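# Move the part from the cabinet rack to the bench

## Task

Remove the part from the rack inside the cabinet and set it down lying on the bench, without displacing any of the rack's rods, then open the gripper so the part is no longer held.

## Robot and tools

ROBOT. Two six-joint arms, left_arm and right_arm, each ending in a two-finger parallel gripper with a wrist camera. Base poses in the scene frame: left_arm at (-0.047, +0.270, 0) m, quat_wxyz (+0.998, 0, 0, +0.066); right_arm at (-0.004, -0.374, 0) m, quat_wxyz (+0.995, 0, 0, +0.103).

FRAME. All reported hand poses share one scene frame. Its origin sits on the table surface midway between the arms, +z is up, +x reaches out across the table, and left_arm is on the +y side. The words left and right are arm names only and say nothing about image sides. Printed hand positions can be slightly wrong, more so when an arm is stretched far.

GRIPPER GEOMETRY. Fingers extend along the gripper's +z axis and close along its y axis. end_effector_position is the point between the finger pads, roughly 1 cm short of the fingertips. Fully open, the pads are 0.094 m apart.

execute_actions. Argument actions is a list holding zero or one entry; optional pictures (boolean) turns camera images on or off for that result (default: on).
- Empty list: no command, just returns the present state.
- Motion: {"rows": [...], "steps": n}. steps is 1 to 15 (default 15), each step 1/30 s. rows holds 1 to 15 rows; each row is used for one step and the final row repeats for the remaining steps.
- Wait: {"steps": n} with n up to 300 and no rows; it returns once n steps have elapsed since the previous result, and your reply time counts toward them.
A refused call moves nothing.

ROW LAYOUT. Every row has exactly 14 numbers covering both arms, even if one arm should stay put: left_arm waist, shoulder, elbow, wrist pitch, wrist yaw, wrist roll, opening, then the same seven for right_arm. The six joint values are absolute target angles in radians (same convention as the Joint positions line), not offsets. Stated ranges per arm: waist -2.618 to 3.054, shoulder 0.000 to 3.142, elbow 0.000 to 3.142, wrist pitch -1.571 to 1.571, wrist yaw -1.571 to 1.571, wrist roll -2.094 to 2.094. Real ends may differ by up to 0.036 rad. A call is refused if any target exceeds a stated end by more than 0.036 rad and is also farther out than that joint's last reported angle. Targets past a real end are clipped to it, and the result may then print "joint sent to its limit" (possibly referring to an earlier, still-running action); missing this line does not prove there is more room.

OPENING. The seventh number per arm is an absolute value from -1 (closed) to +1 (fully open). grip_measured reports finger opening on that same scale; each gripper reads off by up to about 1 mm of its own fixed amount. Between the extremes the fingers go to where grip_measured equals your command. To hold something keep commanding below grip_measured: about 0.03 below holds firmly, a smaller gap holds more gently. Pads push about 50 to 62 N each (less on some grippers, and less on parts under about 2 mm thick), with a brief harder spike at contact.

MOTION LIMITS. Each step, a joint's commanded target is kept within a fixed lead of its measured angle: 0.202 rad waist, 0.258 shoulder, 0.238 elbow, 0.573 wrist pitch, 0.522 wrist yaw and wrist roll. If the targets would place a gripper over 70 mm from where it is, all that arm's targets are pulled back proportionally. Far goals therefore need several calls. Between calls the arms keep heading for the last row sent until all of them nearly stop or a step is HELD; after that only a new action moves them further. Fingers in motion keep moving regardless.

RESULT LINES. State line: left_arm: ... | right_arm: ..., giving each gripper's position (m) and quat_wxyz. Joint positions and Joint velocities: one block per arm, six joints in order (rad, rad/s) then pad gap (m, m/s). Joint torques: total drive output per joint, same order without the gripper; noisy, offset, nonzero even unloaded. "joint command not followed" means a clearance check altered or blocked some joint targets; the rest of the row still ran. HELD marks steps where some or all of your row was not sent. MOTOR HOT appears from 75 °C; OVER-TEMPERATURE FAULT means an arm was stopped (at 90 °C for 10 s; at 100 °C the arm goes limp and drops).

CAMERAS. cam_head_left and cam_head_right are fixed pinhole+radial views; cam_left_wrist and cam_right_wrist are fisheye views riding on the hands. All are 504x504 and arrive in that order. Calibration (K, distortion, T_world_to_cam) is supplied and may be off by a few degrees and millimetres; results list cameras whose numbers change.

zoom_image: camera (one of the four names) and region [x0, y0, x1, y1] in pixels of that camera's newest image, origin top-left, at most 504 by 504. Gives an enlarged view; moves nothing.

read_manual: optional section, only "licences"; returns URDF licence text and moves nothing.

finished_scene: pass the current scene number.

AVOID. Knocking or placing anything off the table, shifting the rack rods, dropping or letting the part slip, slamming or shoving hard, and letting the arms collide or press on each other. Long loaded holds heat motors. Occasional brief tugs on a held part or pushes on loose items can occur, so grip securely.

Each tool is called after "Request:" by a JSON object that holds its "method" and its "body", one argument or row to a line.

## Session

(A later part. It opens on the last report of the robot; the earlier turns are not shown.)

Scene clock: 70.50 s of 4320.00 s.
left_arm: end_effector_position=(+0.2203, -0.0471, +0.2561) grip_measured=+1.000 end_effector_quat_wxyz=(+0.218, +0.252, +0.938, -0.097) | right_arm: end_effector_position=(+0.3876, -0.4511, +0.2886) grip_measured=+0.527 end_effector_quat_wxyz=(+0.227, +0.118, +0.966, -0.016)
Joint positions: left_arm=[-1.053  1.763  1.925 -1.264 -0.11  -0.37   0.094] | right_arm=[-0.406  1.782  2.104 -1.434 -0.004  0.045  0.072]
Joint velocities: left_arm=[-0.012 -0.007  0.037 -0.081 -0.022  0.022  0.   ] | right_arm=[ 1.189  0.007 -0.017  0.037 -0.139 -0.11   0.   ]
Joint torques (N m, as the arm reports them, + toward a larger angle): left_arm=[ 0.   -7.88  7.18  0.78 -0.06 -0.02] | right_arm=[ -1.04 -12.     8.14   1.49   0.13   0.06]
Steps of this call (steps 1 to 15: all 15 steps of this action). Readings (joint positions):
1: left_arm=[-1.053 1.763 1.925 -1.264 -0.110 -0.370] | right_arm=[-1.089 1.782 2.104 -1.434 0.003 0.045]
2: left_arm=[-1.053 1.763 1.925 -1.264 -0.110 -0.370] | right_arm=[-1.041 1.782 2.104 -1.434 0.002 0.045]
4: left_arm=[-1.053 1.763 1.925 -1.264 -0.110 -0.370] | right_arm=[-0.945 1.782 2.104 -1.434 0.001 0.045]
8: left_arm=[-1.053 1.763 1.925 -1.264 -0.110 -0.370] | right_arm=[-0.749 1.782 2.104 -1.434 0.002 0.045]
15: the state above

Request:
{"method": "execute_actions", "body": {
  "actions": [
    {"rows": [[-1.053,1.763,1.925,-1.264,-0.11,-0.37,1,-0.32,1.730,2.119,-1.367,0,0.05,0.46],[-1.053,1.763,1.925,-1.264,-0.11,-0.37,1,-0.30,1.725,2.092,-1.345,0,0.05,0.46],[-1.053,1.763,1.925,-1.264,-0.11,-0.37,1,-0.28,1.721,2.064,-1.322,0,0.05,0.46],[-1.053,1.763,1.925,-1.264,-0.11,-0.37,1,-0.27,1.716,2.036,-1.299,0,0.05,0.46],[-1.053,1.763,1.925,-1.264,-0.11,-0.37,1,-0.26,1.711,2.008,-1.277,0,0.05,0.46],[-1.053,1.763,1.925,-1.264,-0.11,-0.37,1,-0.25,1.706,1.981,-1.254,0,0.05,0.46],[-1.053,1.763,1.925,-1.264,-0.11,-0.37,1,-0.25,1.702,1.953,-1.231,0,0.05,0.46],[-1.053,1.763,1.925,-1.264,-0.11,-0.37,1,-0.25,1.697,1.925,-1.209,0,0.05,0.46],[-1.053,1.763,1.925,-1.264,-0.11,-0.37,1,-0.25,1.692,1.898,-1.186,0,0.05,0.46],[-1.053,1.763,1.925,-1.264,-0.11,-0.37,1,-0.25,1.687,1.870,-1.163,0,0.05,0.46],[-1.053,1.763,1.925,-1.264,-0.11,-0.37,1,-0.25,1.682,1.842,-1.141,0,0.05,0.46],[-1.053,1.763,1.925,-1.264,-0.11,-0.37,1,-0.25,1.678,1.814,-1.118,0,0.05,0.46],[-1.053,1.763,1.925,-1.264,-0.11,-0.37,1,-0.25,1.673,1.787,-1.095,0,0.05,0.46],[-1.053,1.763,1.925,-1.264,-0.11,-0.37,1,-0.25,1.668,1.759,-1.073,0,0.05,0.46],[-1.053,1.763,1.925,-1.264,-0.11,-0.37,1,-0.25,1.663,1.731,-1.050,0,0.05,0.46]], "steps": 15}
  ],
  "pictures": false
}}

Request:
{"method": "execute_actions", "body": {
  "actions": [
    {"rows": [[-1.053,1.763,1.925,-1.264,-0.11,-0.37,1,-0.25,1.659,1.704,-1.027,0,0.05,0.46],[-1.053,1.763,1.925,-1.264,-0.11,-0.37,1,-0.25,1.654,1.676,-1.005,0,0.05,0.46],[-1.053,1.763,1.925,-1.264,-0.11,-0.37,1,-0.25,1.649,1.648,-0.982,0,0.05,0.46],[-1.053,1.763,1.925,-1.264,-0.11,-0.37,1,-0.25,1.644,1.621,-0.959,0,0.05,0.46],[-1.053,1.763,1.925,-1.264,-0.11,-0.37,1,-0.25,1.639,1.593,-0.937,0,0.05,0.46],[-1.053,1.763,1.925,-1.264,-0.11,-0.37,1,-0.25,1.635,1.565,-0.914,0,0.05,0.46],[-1.053,1.763,1.925,-1.264,-0.11,-0.37,1,-0.25,1.630,1.537,-0.891,0,0.05,0.46],[-1.053,1.763,1.925,-1.264,-0.11,-0.37,1,-0.25,1.625,1.510,-0.869,0,0.05,0.46],[-1.053,1.763,1.925,-1.264,-0.11,-0.37,1,-0.25,1.620,1.482,-0.846,0,0.05,0.46],[-1.053,1.763,1.925,-1.264,-0.11,-0.37,1,-0.25,1.616,1.454,-0.823,0,0.05,0.46],[-1.053,1.763,1.925,-1.264,-0.11,-0.37,1,-0.25,1.611,1.427,-0.801,0,0.05,0.46],[-1.053,1.763,1.925,-1.264,-0.11,-0.37,1,-0.25,1.606,1.399,-0.778,0,0.05,0.46],[-1.053,1.763,1.925,-1.264,-0.11,-0.37,1,-0.25,1.601,1.371,-0.755,0,0.05,0.46],[-1.053,1.763,1.925,-1.264,-0.11,-0.37,1,-0.25,1.596,1.343,-0.733,0,0.05,0.46],[-1.053,1.763,1.925,-1.264,-0.11,-0.37,1,-0.25,1.592,1.316,-0.710,0,0.05,0.46]], "steps": 15}
  ],
  "pictures": false
}}

Request:
{"method": "execute_actions", "body": {
  "actions": [
    {"rows": [[-1.053,1.763,1.925,-1.264,-0.11,-0.37,1,-0.25,1.587,1.288,-0.687,0,0.05,0.46],[-1.053,1.763,1.925,-1.264,-0.11,-0.37,1,-0.25,1.582,1.260,-0.665,0,0.05,0.46],[-1.053,1.763,1.925,-1.264,-0.11,-0.37,1,-0.25,1.577,1.233,-0.642,0,0.05,0.46],[-1.053,1.763,1.925,-1.264,-0.11,-0.37,1,-0.25,1.572,1.205,-0.619,0,0.05,0.46],[-1.053,1.763,1.925,-1.264,-0.11,-0.37,1,-0.25,1.568,1.177,-0.597,0,0.05,0.46],[-1.053,1.763,1.925,-1.264,-0.11,-0.37,1,-0.25,1.563,1.149,-0.574,0,0.05,0.46],[-1.053,1.763,1.925,-1.264,-0.11,-0.37,1,-0.25,1.558,1.122,-0.551,0,0.05,0.46],[-1.053,1.763,1.925,-1.264,-0.11,-0.37,1,-0.25,1.553,1.094,-0.529,0,0.05,0.46],[-1.053,1.763,1.925,-1.264,-0.11,-0.37,1,-0.25,1.549,1.066,-0.506,0,0.05,0.46],[-1.053,1.763,1.925,-1.264,-0.11,-0.37,1,-0.25,1.544,1.039,-0.483,0,0.05,0.46],[-1.053,1.763,1.925,-1.264,-0.11,-0.37,1,-0.25,1.539,1.011,-0.461,0,0.05,0.46],[-1.053,1.763,1.925,-1.264,-0.11,-0.37,1,-0.25,1.534,0.983,-0.438,0,0.05,0.46],[-1.053,1.763,1.925,-1.264,-0.11,-0.37,1,-0.25,1.529,0.955,-0.415,0,0.05,0.46],[-1.053,1.763,1.925,-1.264,-0.11,-0.37,1,-0.25,1.525,0.928,-0.393,0,0.05,0.46],[-1.053,1.763,1.925,-1.264,-0.11,-0.37,1,-0.25,1.520,0.900,-0.370,0,0.05,0.46]], "steps": 15}
  ],
  "pictures": false
}}

Request:
{"method": "execute_actions", "body": {
  "actions": [
    {"steps": 20}
  ]
}}

Scene clock: 85.90 s of 4320.00 s.
left_arm: end_effector_position=(+0.2203, -0.0471, +0.2561) grip_measured=+1.000 end_effector_quat_wxyz=(+0.218, +0.252, +0.938, -0.097) | right_arm: end_effector_position=(+0.3978, -0.3877, +0.2195) grip_measured=+0.527 end_effector_quat_wxyz=(+0.200, +0.041, +0.979, +0.003)
Joint positions: left_arm=[-1.053  1.763  1.925 -1.264 -0.11  -0.37   0.094] | right_arm=[-0.246  1.73   1.766 -1.205 -0.005  0.045  0.072]
Joint velocities: left_arm=[-0.017  0.002  0.012  0.007 -0.051 -0.037  0.   ] | right_arm=[-0.002 -0.071 -0.842  0.652  0.022 -0.007  0.   ]
Joint torques (N m, as the arm reports them, + toward a larger angle): left_arm=[-0.03 -7.88  7.2   0.77 -0.06 -0.03] | right_arm=[ -0.2  -13.28   6.77   1.55   0.02   0.05]
Steps of this call (steps 1 to 30: the robot went on to your last target; steps 31 to 90: nothing new was sent; then 11.90 s passed at rest; steps 91 to 105: all 15 steps of this action). Readings (joint positions):
91: left_arm=[-1.053 1.763 1.925 -1.264 -0.110 -0.370] | right_arm=[-0.344 1.782 2.104 -1.434 -0.004 0.045]
92: left_arm=[-1.053 1.763 1.925 -1.264 -0.110 -0.370] | right_arm=[-0.339 1.781 2.101 -1.431 -0.001 0.045]
94: left_arm=[-1.053 1.763 1.925 -1.264 -0.110 -0.370] | right_arm=[-0.317 1.770 2.072 -1.407 0.006 0.045]
98: left_arm=[-1.053 1.763 1.925 -1.264 -0.110 -0.370] | right_arm=[-0.259 1.746 1.970 -1.344 0.001 0.045]
105: the state above

Scene clock: 86.40 s of 4320.00 s.
left_arm: end_effector_position=(+0.2203, -0.0471, +0.2561) grip_measured=+1.000 end_effector_quat_wxyz=(+0.218, +0.252, +0.938, -0.097) | right_arm: end_effector_position=(+0.3872, -0.3873, +0.1381) grip_measured=+0.527 end_effector_quat_wxyz=(+0.201, +0.041, +0.979, +0.003)
Joint positions: left_arm=[-1.053  1.763  1.925 -1.264 -0.11  -0.37   0.094] | right_arm=[-0.246  1.653  1.352 -0.866 -0.004  0.045  0.072]
Joint velocities: left_arm=[ 0.007  0.002  0.022  0.007 -0.037  0.007  0.   ] | right_arm=[-0.017 -0.134 -0.803  0.637 -0.037 -0.007 -0.   ]
Joint torques (N m, as the arm reports them, + toward a larger angle): left_arm=[-0.02 -7.89  7.17  0.78 -0.07 -0.02] | right_arm=[ -0.19 -12.06   6.82   1.52   0.02   0.06]
Steps of this call (steps 1 to 15: all 15 steps of this action). Readings (joint positions):
1: left_arm=[-1.053 1.763 1.925 -1.264 -0.110 -0.370] | right_arm=[-0.246 1.727 1.738 -1.183 -0.004 0.045]
2: left_arm=[-1.053 1.763 1.925 -1.264 -0.110 -0.370] | right_arm=[-0.246 1.723 1.710 -1.162 -0.004 0.045]
4: left_arm=[-1.053 1.763 1.925 -1.264 -0.110 -0.370] | right_arm=[-0.246 1.713 1.653 -1.117 -0.004 0.045]
8: left_arm=[-1.053 1.763 1.925 -1.264 -0.110 -0.370] | right_arm=[-0.246 1.690 1.545 -1.027 -0.004 0.045]
15: the state above

Scene clock: 86.90 s of 4320.00 s.
left_arm: end_effector_position=(+0.2203, -0.0471, +0.2561) grip_measured=+1.000 end_effector_quat_wxyz=(+0.218, +0.252, +0.938, -0.097) | right_arm: end_effector_position=(+0.3474, -0.3858, +0.0550) grip_measured=+0.527 end_effector_quat_wxyz=(+0.199, +0.041, +0.979, +0.003)
Joint positions: left_arm=[-1.053  1.763  1.925 -1.264 -0.11  -0.37   0.094] | right_arm=[-0.246  1.58   0.937 -0.528 -0.004  0.045  0.072]
Joint velocities: left_arm=[ 0.002 -0.007  0.017 -0.022 -0.037 -0.007  0.   ] | right_arm=[-0.007 -0.154 -0.808  0.725 -0.051 -0.022 -0.001]
Joint torques (N m, as the arm reports them, + toward a larger angle): left_arm=[ 0.01 -7.87  7.17  0.77 -0.07 -0.02] | right_arm=[ -0.25 -10.68   6.38   1.54   0.02   0.05]
Steps of this call (steps 1 to 15: all 15 steps of this action). Readings (joint positions):
1: left_arm=[-1.053 1.763 1.925 -1.264 -0.110 -0.370] | right_arm=[-0.246 1.649 1.325 -0.844 -0.004 0.045]
2: left_arm=[-1.053 1.763 1.925 -1.264 -0.110 -0.370] | right_arm=[-0.246 1.644 1.297 -0.821 -0.004 0.045]
4: left_arm=[-1.053 1.763 1.925 -1.264 -0.110 -0.370] | right_arm=[-0.246 1.635 1.241 -0.776 -0.004 0.045]
8: left_arm=[-1.053 1.763 1.925 -1.264 -0.110 -0.370] | right_arm=[-0.246 1.616 1.130 -0.687 -0.004 0.045]
15: the state above

Scene clock: 87.57 s of 4320.00 s.
left_arm: end_effector_position=(+0.2203, -0.0471, +0.2561) grip_measured=+1.000 end_effector_quat_wxyz=(+0.218, +0.252, +0.938, -0.097) | right_arm: end_effector_position=(+0.3490, -0.3859, +0.0468) grip_measured=+0.527 end_effector_quat_wxyz=(+0.216, +0.041, +0.975, +0.003)
Joint positions: left_arm=[-1.053  1.763  1.925 -1.264 -0.11  -0.37   0.094] | right_arm=[-0.246  1.575  0.881 -0.441 -0.004  0.045  0.072]
Joint velocities: left_arm=[-0.012  0.002 -0.002 -0.037 -0.081  0.037  0.   ] | right_arm=[-0.002  0.002 -0.027 -0.022 -0.051  0.022 -0.001]
Joint torques (N m, as the arm reports them, + toward a larger angle): left_arm=[-0.01 -7.88  7.2   0.77 -0.07 -0.02] | right_arm=[ -0.19 -11.05   6.86   1.73   0.02   0.05]
Steps of this call (steps 1 to 20: the robot went on to your last target). Readings (joint positions):
1: left_arm=[-1.053 1.763 1.925 -1.264 -0.110 -0.370] | right_arm=[-0.246 1.576 0.915 -0.512 -0.004 0.045]
2: left_arm=[-1.053 1.763 1.925 -1.264 -0.110 -0.370] | right_arm=[-0.246 1.575 0.899 -0.504 -0.004 0.045]
4: left_arm=[-1.053 1.763 1.925 -1.264 -0.110 -0.370] | right_arm=[-0.246 1.575 0.883 -0.497 -0.004 0.045]
8: left_arm=[-1.053 1.763 1.925 -1.264 -0.110 -0.370] | right_arm=[-0.246 1.575 0.881 -0.469 -0.004 0.045]
20: the state above
camera_calibration (this result's frames):
cam_right_wrist: T_world_to_cam=[[-0.193892, -0.975604, -0.102965, -0.30375], [-0.979506, 0.198358, -0.034969, 0.462295], [0.0545399, 0.0940745, -0.99407, 0.147129], [0, 0, 0, 1]] pos_world=[0.385901, -0.401881, 0.131147]

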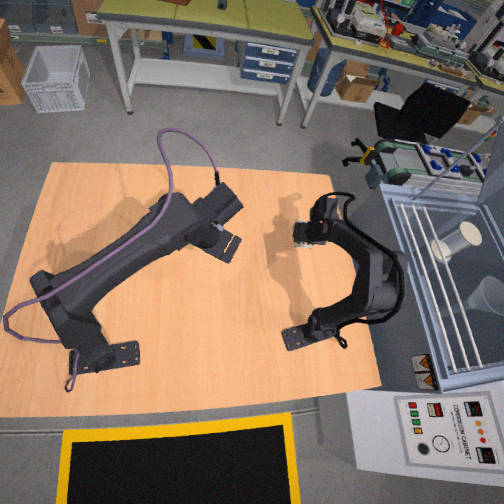

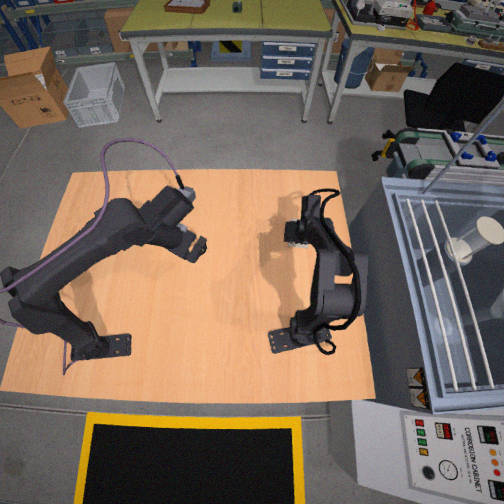

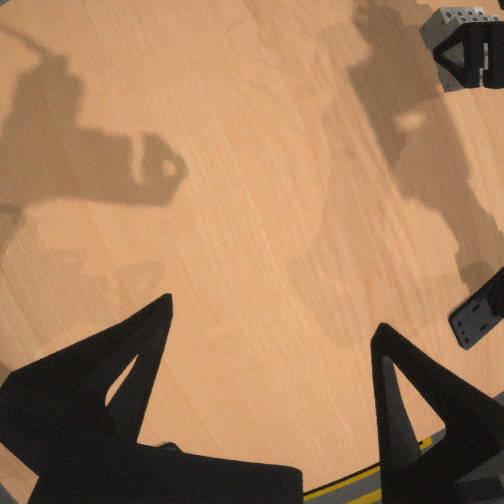

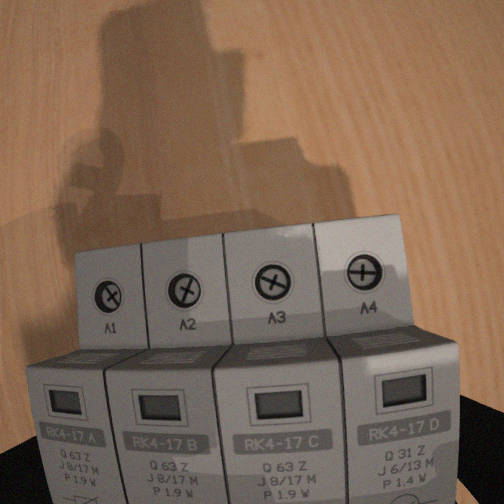

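Request:
{"method": "execute_actions", "body": {
  "actions": [
    {"rows": [[-1.053,1.763,1.925,-1.264,-0.11,-0.37,1,-0.25,1.523,0.892,-0.354,0,0.05,0.46],[-1.053,1.763,1.925,-1.264,-0.11,-0.37,1,-0.25,1.526,0.884,-0.337,0,0.05,0.46],[-1.053,1.763,1.925,-1.264,-0.11,-0.37,1,-0.25,1.529,0.876,-0.320,0,0.05,0.46],[-1.053,1.763,1.925,-1.264,-0.11,-0.37,1,-0.25,1.532,0.868,-0.304,0,0.05,0.46],[-1.053,1.763,1.925,-1.264,-0.11,-0.37,1,-0.25,1.535,0.860,-0.288,0,0.05,0.46],[-1.053,1.763,1.925,-1.264,-0.11,-0.37,1,-0.25,1.538,0.852,-0.271,0,0.05,0.46],[-1.053,1.763,1.925,-1.264,-0.11,-0.37,1,-0.25,1.541,0.844,-0.254,0,0.05,0.46],[-1.053,1.763,1.925,-1.264,-0.11,-0.37,1,-0.25,1.544,0.836,-0.238,0,0.05,0.46],[-1.053,1.763,1.925,-1.264,-0.11,-0.37,1,-0.25,1.547,0.828,-0.221,0,0.05,0.46],[-1.053,1.763,1.925,-1.264,-0.11,-0.37,1,-0.25,1.550,0.820,-0.205,0,0.05,0.46]], "steps": 15}
  ],
  "pictures": false
}}

Request:
{"method": "execute_actions", "body": {
  "actions": [
    {"steps": 15}
  ],
  "pictures": false
}}

Scene clock: 92.73 s of 4320.00 s.
left_arm: end_effector_position=(+0.2203, -0.0471, +0.2561) grip_measured=+1.000 end_effector_quat_wxyz=(+0.218, +0.252, +0.938, -0.097) | right_arm: end_effector_position=(+0.3543, -0.3861, +0.0379) grip_measured=+0.527 end_effector_quat_wxyz=(+0.246, +0.040, +0.968, +0.003)
Joint positions: left_arm=[-1.053  1.763  1.925 -1.264 -0.11  -0.37   0.094] | right_arm=[-0.246  1.575  0.81  -0.308 -0.004  0.045  0.072]
Joint velocities: left_arm=[-0.002  0.002 -0.002 -0.022 -0.022 -0.022  0.   ] | right_arm=[ 0.002 -0.002 -0.012  0.081  0.007 -0.037  0.   ]
Joint torques (N m, as the arm reports them, + toward a larger angle): left_arm=[ 0.   -7.87  7.19  0.77 -0.06 -0.02] | right_arm=[-0.22 -8.7   6.18  2.    0.03  0.05]
Steps of this call (steps 1 to 15: the robot went on to your last target; steps 16 to 90: nothing new was sent; then 1.67 s passed at rest; steps 91 to 105: all 15 steps of this action). Readings (joint positions):
91: left_arm=[-1.053 1.763 1.925 -1.264 -0.110 -0.370] | right_arm=[-0.246 1.575 0.881 -0.440 -0.004 0.045]
92: left_arm=[-1.053 1.763 1.925 -1.264 -0.110 -0.370] | right_arm=[-0.246 1.575 0.881 -0.437 -0.004 0.045]
94: left_arm=[-1.053 1.763 1.925 -1.264 -0.110 -0.370] | right_arm=[-0.246 1.575 0.876 -0.417 -0.004 0.045]
98: left_arm=[-1.053 1.763 1.925 -1.264 -0.110 -0.370] | right_arm=[-0.246 1.575 0.847 -0.361 -0.004 0.045]
105: the state above

Scene clock: 93.23 s of 4320.00 s.
left_arm: end_effector_position=(+0.2203, -0.0471, +0.2561) grip_measured=+1.000 end_effector_quat_wxyz=(+0.218, +0.252, +0.938, -0.097) | right_arm: end_effector_position=(+0.3594, -0.3863, +0.0407) grip_measured=+0.527 end_effector_quat_wxyz=(+0.258, +0.040, +0.965, +0.003)
Joint positions: left_arm=[-1.053  1.763  1.925 -1.264 -0.11  -0.37   0.094] | right_arm=[-0.246  1.575  0.81  -0.284 -0.004  0.045  0.072]
Joint velocities: left_arm=[ 0.012 -0.002  0.002 -0.081  0.022  0.022  0.   ] | right_arm=[-0.007 -0.012 -0.002  0.037 -0.007  0.022 -0.001]
Joint torques (N m, as the arm reports them, + toward a larger angle): left_arm=[-0.02 -7.88  7.19  0.77 -0.06 -0.02] | right_arm=[-0.23 -8.66  6.17  1.95  0.02  0.05]
Steps of this call (steps 1 to 15: the robot went on to your last target). Readings (joint positions):
1: left_arm=[-1.053 1.763 1.925 -1.264 -0.110 -0.370] | right_arm=[-0.246 1.575 0.810 -0.304 -0.004 0.045]
2: left_arm=[-1.053 1.763 1.925 -1.264 -0.110 -0.370] | right_arm=[-0.246 1.575 0.810 -0.300 -0.004 0.045]
4: left_arm=[-1.053 1.763 1.925 -1.264 -0.110 -0.370] | right_arm=[-0.246 1.575 0.810 -0.292 -0.004 0.045]
8: left_arm=[-1.053 1.763 1.925 -1.264 -0.110 -0.370] | right_arm=[-0.246 1.575 0.810 -0.285 -0.004 0.045]
15: the state above

Request:
{"method": "execute_actions", "body": {
  "actions": [
    {"rows": [[-1.053,1.763,1.925,-1.264,-0.11,-0.37,1,-0.25,1.560,0.818,-0.205,0,0.05,0.46],[-1.053,1.763,1.925,-1.264,-0.11,-0.37,1,-0.25,1.570,0.816,-0.205,0,0.05,0.46],[-1.053,1.763,1.925,-1.264,-0.11,-0.37,1,-0.25,1.576,0.814,-0.205,0,0.05,0.46],[-1.053,1.763,1.925,-1.264,-0.11,-0.37,1,-0.25,1.580,0.812,-0.205,0,0.05,0.46],[-1.053,1.763,1.925,-1.264,-0.11,-0.37,1,-0.25,1.584,0.810,-0.205,0,0.05,0.46],[-1.053,1.763,1.925,-1.264,-0.11,-0.37,1,-0.25,1.588,0.808,-0.205,0,0.05,0.46],[-1.053,1.763,1.925,-1.264,-0.11,-0.37,1,-0.25,1.592,0.806,-0.205,0,0.05,0.46],[-1.053,1.763,1.925,-1.264,-0.11,-0.37,1,-0.25,1.596,0.805,-0.205,0,0.05,0.46],[-1.053,1.763,1.925,-1.264,-0.11,-0.37,1,-0.25,1.600,0.805,-0.205,0,0.05,0.46]], "steps": 15}
  ],
  "pictures": false
}}

Request:
{"method": "execute_actions", "body": {
  "actions": [
    {"steps": 10}
  ]
}}

Scene clock: 97.50 s of 4320.00 s.
left_arm: end_effector_position=(+0.2203, -0.0471, +0.2561) grip_measured=+1.000 end_effector_quat_wxyz=(+0.218, +0.252, +0.938, -0.097) | right_arm: end_effector_position=(+0.3532, -0.3860, +0.0249) grip_measured=+0.527 end_effector_quat_wxyz=(+0.238, +0.040, +0.971, +0.003)
Joint positions: left_arm=[-1.053  1.763  1.925 -1.264 -0.11  -0.37   0.094] | right_arm=[-0.246  1.611  0.796 -0.276 -0.004  0.045  0.072]
Joint velocities: left_arm=[-0.002  0.032  0.012  0.007  0.037 -0.022  0.   ] | right_arm=[-0.012 -0.002 -0.012 -0.051 -0.11   0.095 -0.   ]
Joint torques (N m, as the arm reports them, + toward a larger angle): left_arm=[-0.01 -7.87  7.19  0.77 -0.07 -0.02] | right_arm=[-0.22 -7.67  5.95  1.8   0.03  0.06]
Steps of this call (steps 1 to 15: the robot went on to your last target; steps 16 to 90: nothing new was sent; then 0.77 s passed at rest; steps 91 to 105: all 15 steps of this action). Readings (joint positions):
91: left_arm=[-1.053 1.763 1.925 -1.264 -0.110 -0.370] | right_arm=[-0.246 1.575 0.810 -0.284 -0.004 0.045]
92: left_arm=[-1.053 1.763 1.925 -1.264 -0.110 -0.370] | right_arm=[-0.246 1.575 0.810 -0.284 -0.004 0.045]
94: left_arm=[-1.053 1.763 1.925 -1.264 -0.110 -0.370] | right_arm=[-0.246 1.576 0.810 -0.284 -0.004 0.045]
98: left_arm=[-1.053 1.763 1.925 -1.264 -0.110 -0.370] | right_arm=[-0.246 1.593 0.810 -0.279 -0.004 0.045]
105: the state above

Scene clock: 97.83 s of 4320.00 s.
left_arm: end_effector_position=(+0.2203, -0.0471, +0.2561) grip_measured=+1.000 end_effector_quat_wxyz=(+0.218, +0.252, +0.938, -0.097) | right_arm: end_effector_position=(+0.3531, -0.3860, +0.0248) grip_measured=+0.527 end_effector_quat_wxyz=(+0.238, +0.040, +0.971, +0.003)
Joint positions: left_arm=[-1.053  1.763  1.925 -1.264 -0.11  -0.37   0.094] | right_arm=[-0.246  1.611  0.796 -0.276 -0.004  0.045  0.072]
Joint velocities: left_arm=[ 0.002  0.002 -0.017 -0.095 -0.037  0.022  0.   ] | right_arm=[-0.007 -0.007  0.002 -0.022 -0.051  0.022 -0.001]
Joint torques (N m, as the arm reports them, + toward a larger angle): left_arm=[ 0.   -7.86  7.18  0.78 -0.07 -0.02] | right_arm=[-0.18 -7.69  5.89  1.81  0.02  0.06]
Steps of this call (steps 1 to 10: the robot went on to your last target). Readings (joint positions):
1: left_arm=[-1.053 1.763 1.925 -1.264 -0.110 -0.370] | right_arm=[-0.246 1.611 0.796 -0.276 -0.004 0.045]
2: left_arm=[-1.053 1.763 1.925 -1.264 -0.110 -0.370] | right_arm=[-0.246 1.611 0.796 -0.276 -0.004 0.045]
4: left_arm=[-1.053 1.763 1.925 -1.264 -0.110 -0.370] | right_arm=[-0.246 1.611 0.796 -0.276 -0.004 0.045]
8: left_arm=[-1.053 1.763 1.925 -1.264 -0.110 -0.370] | right_arm=[-0.246 1.611 0.796 -0.276 -0.004 0.045]
10: the state above
camera_calibration (this result's frames):
cam_right_wrist: T_world_to_cam=[[-0.18923, -0.975786, -0.109696, -0.306911], [-0.977025, 0.198262, -0.0781985, 0.465784], [0.0980535, 0.0923781, -0.990884, 0.109013], [0, 0, 0, 1]] pos_world=[0.386317, -0.401897, 0.110776]

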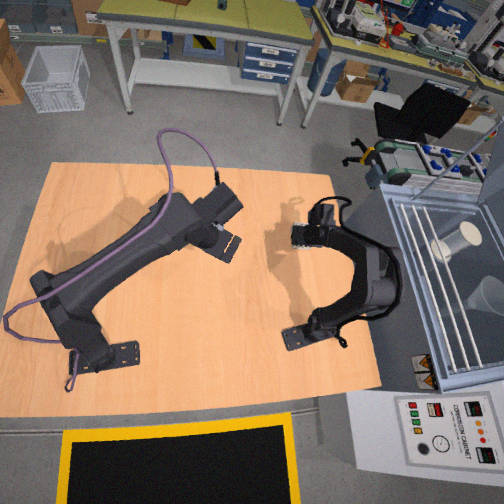

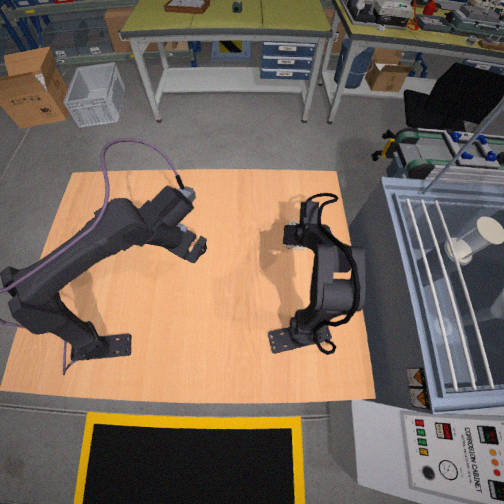

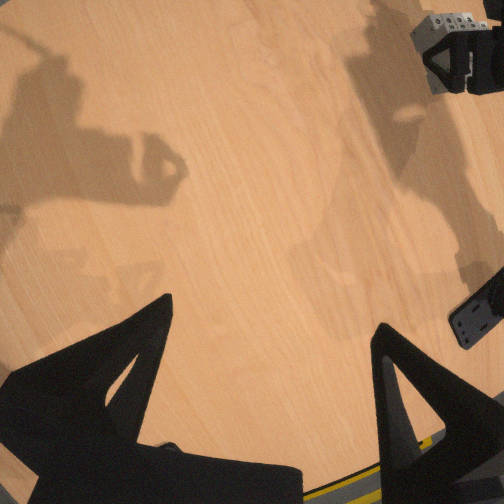

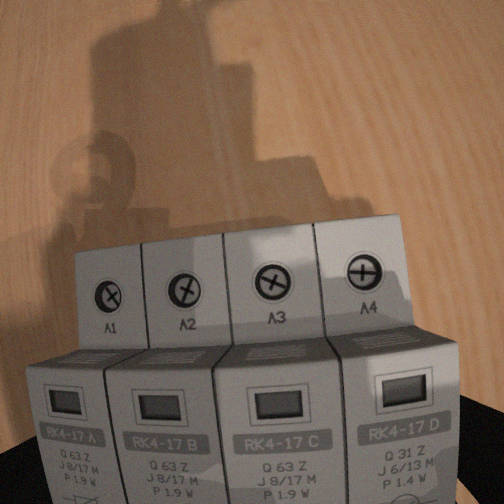

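Request:
{"method": "execute_actions", "body": {
  "actions": [
    {"rows": [[-1.053,1.763,1.925,-1.264,-0.11,-0.37,1,-0.25,1.600,0.801,-0.201,0,0.05,0.46],[-1.053,1.763,1.925,-1.264,-0.11,-0.37,1,-0.25,1.600,0.797,-0.197,0,0.05,0.46],[-1.053,1.763,1.925,-1.264,-0.11,-0.37,1,-0.25,1.600,0.793,-0.193,0,0.05,0.46],[-1.053,1.763,1.925,-1.264,-0.11,-0.37,1,-0.25,1.600,0.789,-0.189,0,0.05,0.46],[-1.053,1.763,1.925,-1.264,-0.11,-0.37,1,-0.25,1.600,0.785,-0.185,0,0.05,0.46]], "steps": 15}
  ],
  "pictures": false
}}

Scene clock: 100.57 s of 4320.00 s.
left_arm: end_effector_position=(+0.2203, -0.0471, +0.2561) grip_measured=+1.000 end_effector_quat_wxyz=(+0.218, +0.252, +0.938, -0.097) | right_arm: end_effector_position=(+0.3504, -0.3859, +0.0210) grip_measured=+0.527 end_effector_quat_wxyz=(+0.237, +0.040, +0.971, +0.003)
Joint positions: left_arm=[-1.053  1.763  1.925 -1.264 -0.11  -0.37   0.094] | right_arm=[-0.246  1.611  0.779 -0.26  -0.004  0.045  0.072]
Joint velocities: left_arm=[-0.002 -0.002 -0.017 -0.051 -0.022  0.037  0.   ] | right_arm=[ 0.012  0.007  0.002 -0.022 -0.051 -0.051 -0.   ]
Joint torques (N m, as the arm reports them, + toward a larger angle): left_arm=[-0.02 -7.88  7.19  0.77 -0.07 -0.02] | right_arm=[-0.24 -7.62  5.7   1.86  0.03  0.05]
Steps of this call (steps 1 to 15: the robot went on to your last target; steps 16 to 67: nothing new was sent; steps 68 to 82: all 15 steps of this action). Readings (joint positions):
68: left_arm=[-1.053 1.763 1.925 -1.264 -0.110 -0.370] | right_arm=[-0.246 1.611 0.796 -0.276 -0.004 0.045]
69: left_arm=[-1.053 1.763 1.925 -1.264 -0.110 -0.370] | right_arm=[-0.246 1.611 0.796 -0.276 -0.004 0.045]
71: left_arm=[-1.053 1.763 1.925 -1.264 -0.110 -0.370] | right_arm=[-0.246 1.611 0.794 -0.271 -0.004 0.045]
75: left_arm=[-1.053 1.763 1.925 -1.264 -0.110 -0.370] | right_arm=[-0.246 1.611 0.783 -0.261 -0.004 0.045]
82: the state above

Request:
{"method": "execute_actions", "body": {
  "actions": [
    {"rows": [[-1.053,1.763,1.925,-1.264,-0.11,-0.37,1,-0.25,1.600,0.781,-0.181,0,0.05,0.46],[-1.053,1.763,1.925,-1.264,-0.11,-0.37,1,-0.25,1.600,0.777,-0.177,0,0.05,0.46],[-1.053,1.763,1.925,-1.264,-0.11,-0.37,1,-0.25,1.600,0.773,-0.173,0,0.05,0.46],[-1.053,1.763,1.925,-1.264,-0.11,-0.37,1,-0.25,1.600,0.769,-0.169,0,0.05,0.46],[-1.053,1.763,1.925,-1.264,-0.11,-0.37,1,-0.25,1.600,0.765,-0.165,0,0.05,0.46]], "steps": 15}
  ],
  "pictures": false
}}

Scene clock: 103.27 s of 4320.00 s.
left_arm: end_effector_position=(+0.2203, -0.0471, +0.2561) grip_measured=+1.000 end_effector_quat_wxyz=(+0.218, +0.252, +0.938, -0.097) | right_arm: end_effector_position=(+0.3503, -0.3860, +0.0190) grip_measured=+0.527 end_effector_quat_wxyz=(+0.241, +0.040, +0.970, +0.002)
Joint positions: left_arm=[-1.053  1.763  1.925 -1.264 -0.11  -0.37   0.094] | right_arm=[-0.246  1.611  0.764 -0.237 -0.003  0.045  0.072]
Joint velocities: left_arm=[-0.002 -0.002 -0.017  0.051 -0.007 -0.066  0.   ] | right_arm=[-0.007 -0.007  0.007 -0.022 -0.037  0.051 -0.001]
Joint torques (N m, as the arm reports them, + toward a larger angle): left_arm=[ 0.   -7.88  7.19  0.78 -0.06 -0.02] | right_arm=[-0.24 -7.58  5.19  1.83  0.01  0.07]
Steps of this call (steps 1 to 15: the robot went on to your last target; steps 16 to 66: nothing new was sent; steps 67 to 81: all 15 steps of this action). Readings (joint positions):
67: left_arm=[-1.053 1.763 1.925 -1.264 -0.110 -0.370] | right_arm=[-0.246 1.611 0.779 -0.260 -0.004 0.045]
68: left_arm=[-1.053 1.763 1.925 -1.264 -0.110 -0.370] | right_arm=[-0.246 1.611 0.779 -0.259 -0.004 0.045]
70: left_arm=[-1.053 1.763 1.925 -1.264 -0.110 -0.370] | right_arm=[-0.246 1.611 0.775 -0.251 -0.004 0.045]
74: left_arm=[-1.053 1.763 1.925 -1.264 -0.110 -0.370] | right_arm=[-0.246 1.611 0.764 -0.238 -0.004 0.045]
81: the state above

Request:
{"method": "execute_actions", "body": {
  "actions": [
    {"rows": [[-1.053,1.763,1.925,-1.264,-0.11,-0.37,1,-0.25,1.600,0.765,-0.20,0,0.05,1.0]], "steps": 15}
  ],
  "pictures": false
}}

Request:
{"method": "execute_actions", "body": {
  "actions": [
    {"rows": [[-1.053,1.763,1.925,-1.264,-0.11,-0.37,1,-0.25,1.595,0.79,-0.23,0,0.05,1.0],[-1.053,1.763,1.925,-1.264,-0.11,-0.37,1,-0.25,1.59,0.82,-0.26,0,0.05,1.0],[-1.053,1.763,1.925,-1.264,-0.11,-0.37,1,-0.25,1.585,0.85,-0.295,0,0.05,1.0],[-1.053,1.763,1.925,-1.264,-0.11,-0.37,1,-0.25,1.58,0.88,-0.33,0,0.05,1.0],[-1.053,1.763,1.925,-1.264,-0.11,-0.37,1,-0.25,1.575,0.91,-0.365,0,0.05,1.0],[-1.053,1.763,1.925,-1.264,-0.11,-0.37,1,-0.25,1.57,0.94,-0.40,0,0.05,1.0],[-1.053,1.763,1.925,-1.264,-0.11,-0.37,1,-0.25,1.565,0.97,-0.435,0,0.05,1.0],[-1.053,1.763,1.925,-1.264,-0.11,-0.37,1,-0.25,1.56,1.00,-0.47,0,0.05,1.0],[-1.053,1.763,1.925,-1.264,-0.11,-0.37,1,-0.25,1.555,1.03,-0.505,0,0.05,1.0],[-1.053,1.763,1.925,-1.264,-0.11,-0.37,1,-0.25,1.55,1.06,-0.54,0,0.05,1.0],[-1.053,1.763,1.925,-1.264,-0.11,-0.37,1,-0.25,1.545,1.09,-0.575,0,0.05,1.0],[-1.053,1.763,1.925,-1.264,-0.11,-0.37,1,-0.25,1.54,1.12,-0.61,0,0.05,1.0],[-1.053,1.763,1.925,-1.264,-0.11,-0.37,1,-0.25,1.535,1.15,-0.645,0,0.05,1.0],[-1.053,1.763,1.925,-1.264,-0.11,-0.37,1,-0.25,1.53,1.18,-0.68,0,0.05,1.0],[-1.053,1.763,1.925,-1.264,-0.11,-0.37,1,-0.25,1.53,1.20,-0.70,0,0.05,1.0]], "steps": 15}
  ],
  "pictures": false
}}

Request:
{"method": "execute_actions", "body": {
  "actions": [
    {"steps": 15}
  ]
}}

Scene clock: 108.73 s of 4320.00 s.
left_arm: end_effector_position=(+0.2203, -0.0471, +0.2561) grip_measured=+1.000 end_effector_quat_wxyz=(+0.218, +0.252, +0.938, -0.097) | right_arm: end_effector_position=(+0.3539, -0.3862, +0.0210) grip_measured=+1.000 end_effector_quat_wxyz=(+0.249, +0.040, +0.968, +0.002)
Joint positions: left_arm=[-1.053  1.763  1.925 -1.264 -0.11  -0.37   0.094] | right_arm=[-0.246  1.611  0.764 -0.221 -0.003  0.045  0.094]
Joint velocities: left_arm=[-0.002 -0.007 -0.017 -0.037 -0.007 -0.037  0.   ] | right_arm=[ 0.002  0.002 -0.012 -0.037 -0.007 -0.066  0.   ]
Joint torques (N m, as the arm reports them, + toward a larger angle): left_arm=[-0.03 -7.88  7.18  0.77 -0.07 -0.03] | right_arm=[-0.23 -7.65  5.33  1.36  0.02  0.05]
Steps of this call (steps 1 to 15: the robot went on to your last target; steps 16 to 90: nothing new was sent; then 1.97 s passed at rest; steps 91 to 105: all 15 steps of this action). Readings (joint positions):
91: left_arm=[-1.053 1.763 1.925 -1.264 -0.110 -0.370] | right_arm=[-0.246 1.611 0.764 -0.237 -0.003 0.045]
92: left_arm=[-1.053 1.763 1.925 -1.264 -0.110 -0.370] | right_arm=[-0.246 1.611 0.764 -0.234 -0.003 0.045]
94: left_arm=[-1.053 1.763 1.925 -1.264 -0.110 -0.370] | right_arm=[-0.246 1.611 0.764 -0.226 -0.003 0.045]
98: left_arm=[-1.053 1.763 1.925 -1.264 -0.110 -0.370] | right_arm=[-0.246 1.611 0.764 -0.223 -0.003 0.045]
105: the state above

Scene clock: 109.23 s of 4320.00 s.
left_arm: end_effector_position=(+0.2203, -0.0471, +0.2561) grip_measured=+1.000 end_effector_quat_wxyz=(+0.218, +0.252, +0.938, -0.097) | right_arm: end_effector_position=(+0.3988, -0.3880, +0.1278) grip_measured=+1.000 end_effector_quat_wxyz=(+0.287, +0.040, +0.957, +0.002)
Joint positions: left_arm=[-1.053  1.763  1.925 -1.264 -0.11  -0.37   0.094] | right_arm=[-0.246  1.564  1.135 -0.559 -0.003  0.045  0.094]
Joint velocities: left_arm=[-0.007 -0.022 -0.002  0.037  0.022 -0.081  0.   ] | right_arm=[-0.002 -0.168  0.803 -0.725 -0.007 -0.007  0.   ]
Joint torques (N m, as the arm reports them, + toward a larger angle): left_arm=[-0.01 -7.9   7.18  0.77 -0.07 -0.01] | right_arm=[-0.24 -9.15  7.35  1.05  0.02  0.05]
Steps of this call (steps 1 to 15: all 15 steps of this action). Readings (joint positions):
1: left_arm=[-1.053 1.763 1.925 -1.264 -0.110 -0.370] | right_arm=[-0.246 1.611 0.764 -0.221 -0.003 0.045]
2: left_arm=[-1.053 1.763 1.925 -1.264 -0.110 -0.370] | right_arm=[-0.246 1.611 0.769 -0.228 -0.003 0.045]
4: left_arm=[-1.053 1.763 1.925 -1.264 -0.110 -0.370] | right_arm=[-0.246 1.611 0.797 -0.268 -0.003 0.045]
8: left_arm=[-1.053 1.763 1.925 -1.264 -0.110 -0.370] | right_arm=[-0.246 1.609 0.916 -0.364 -0.003 0.045]
15: the state above

Scene clock: 109.73 s of 4320.00 s.
left_arm: end_effector_position=(+0.2203, -0.0471, +0.2561) grip_measured=+1.000 end_effector_quat_wxyz=(+0.218, +0.252, +0.938, -0.097) | right_arm: end_effector_position=(+0.3843, -0.3874, +0.1383) grip_measured=+1.000 end_effector_quat_wxyz=(+0.261, +0.040, +0.964, +0.002)
Joint positions: left_arm=[-1.053  1.763  1.925 -1.264 -0.11  -0.37   0.094] | right_arm=[-0.246  1.542  1.185 -0.685 -0.003  0.045  0.094]
Joint velocities: left_arm=[-0.002 -0.017 -0.007 -0.037 -0.022 -0.022  0.   ] | right_arm=[ 0.007  0.007 -0.022 -0.051  0.022  0.007  0.   ]
Joint torques (N m, as the arm reports them, + toward a larger angle): left_arm=[-0.01 -7.87  7.2   0.78 -0.07 -0.03] | right_arm=[-0.25 -8.    7.21  1.08  0.01  0.06]
Steps of this call (steps 1 to 15: the robot went on to your last target). Readings (joint positions):
1: left_arm=[-1.053 1.763 1.925 -1.264 -0.110 -0.370] | right_arm=[-0.246 1.558 1.158 -0.579 -0.003 0.045]
2: left_arm=[-1.053 1.763 1.925 -1.264 -0.110 -0.370] | right_arm=[-0.246 1.552 1.172 -0.593 -0.003 0.045]
4: left_arm=[-1.053 1.763 1.925 -1.264 -0.110 -0.370] | right_arm=[-0.246 1.543 1.184 -0.614 -0.003 0.045]
8: left_arm=[-1.053 1.763 1.925 -1.264 -0.110 -0.370] | right_arm=[-0.246 1.542 1.185 -0.660 -0.003 0.045]
15: the state above
camera_calibration (this result's frames):
cam_right_wrist: T_world_to_cam=[[-0.184312, -0.976009, -0.115913, -0.29106], [-0.971977, 0.198506, -0.125919, 0.510172], [0.145907, 0.0894559, -0.985245, 0.198246], [0, 0, 0, 1]] pos_world=[0.413304, -0.403084, 0.225824]

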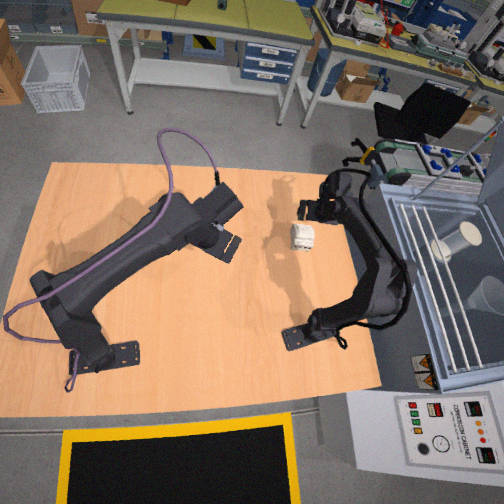

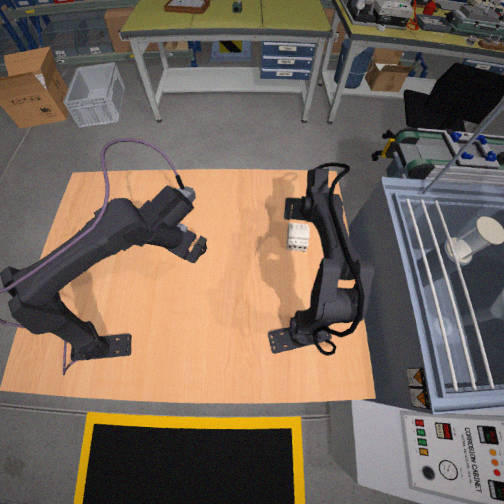

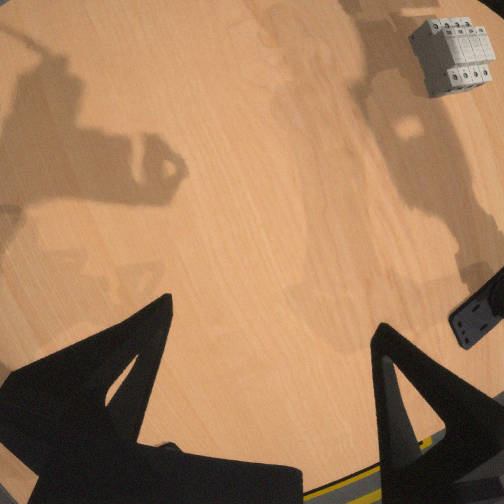

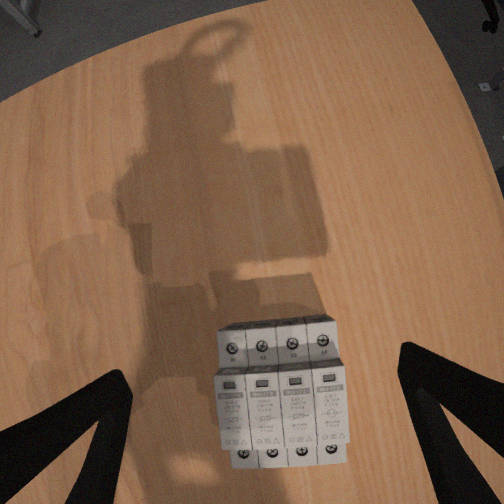

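The part is on the bench and the rods are still in place.

Request:
{"method": "finished_scene", "body": {
  "scene": 1
}}

The scene is finished: the task was done.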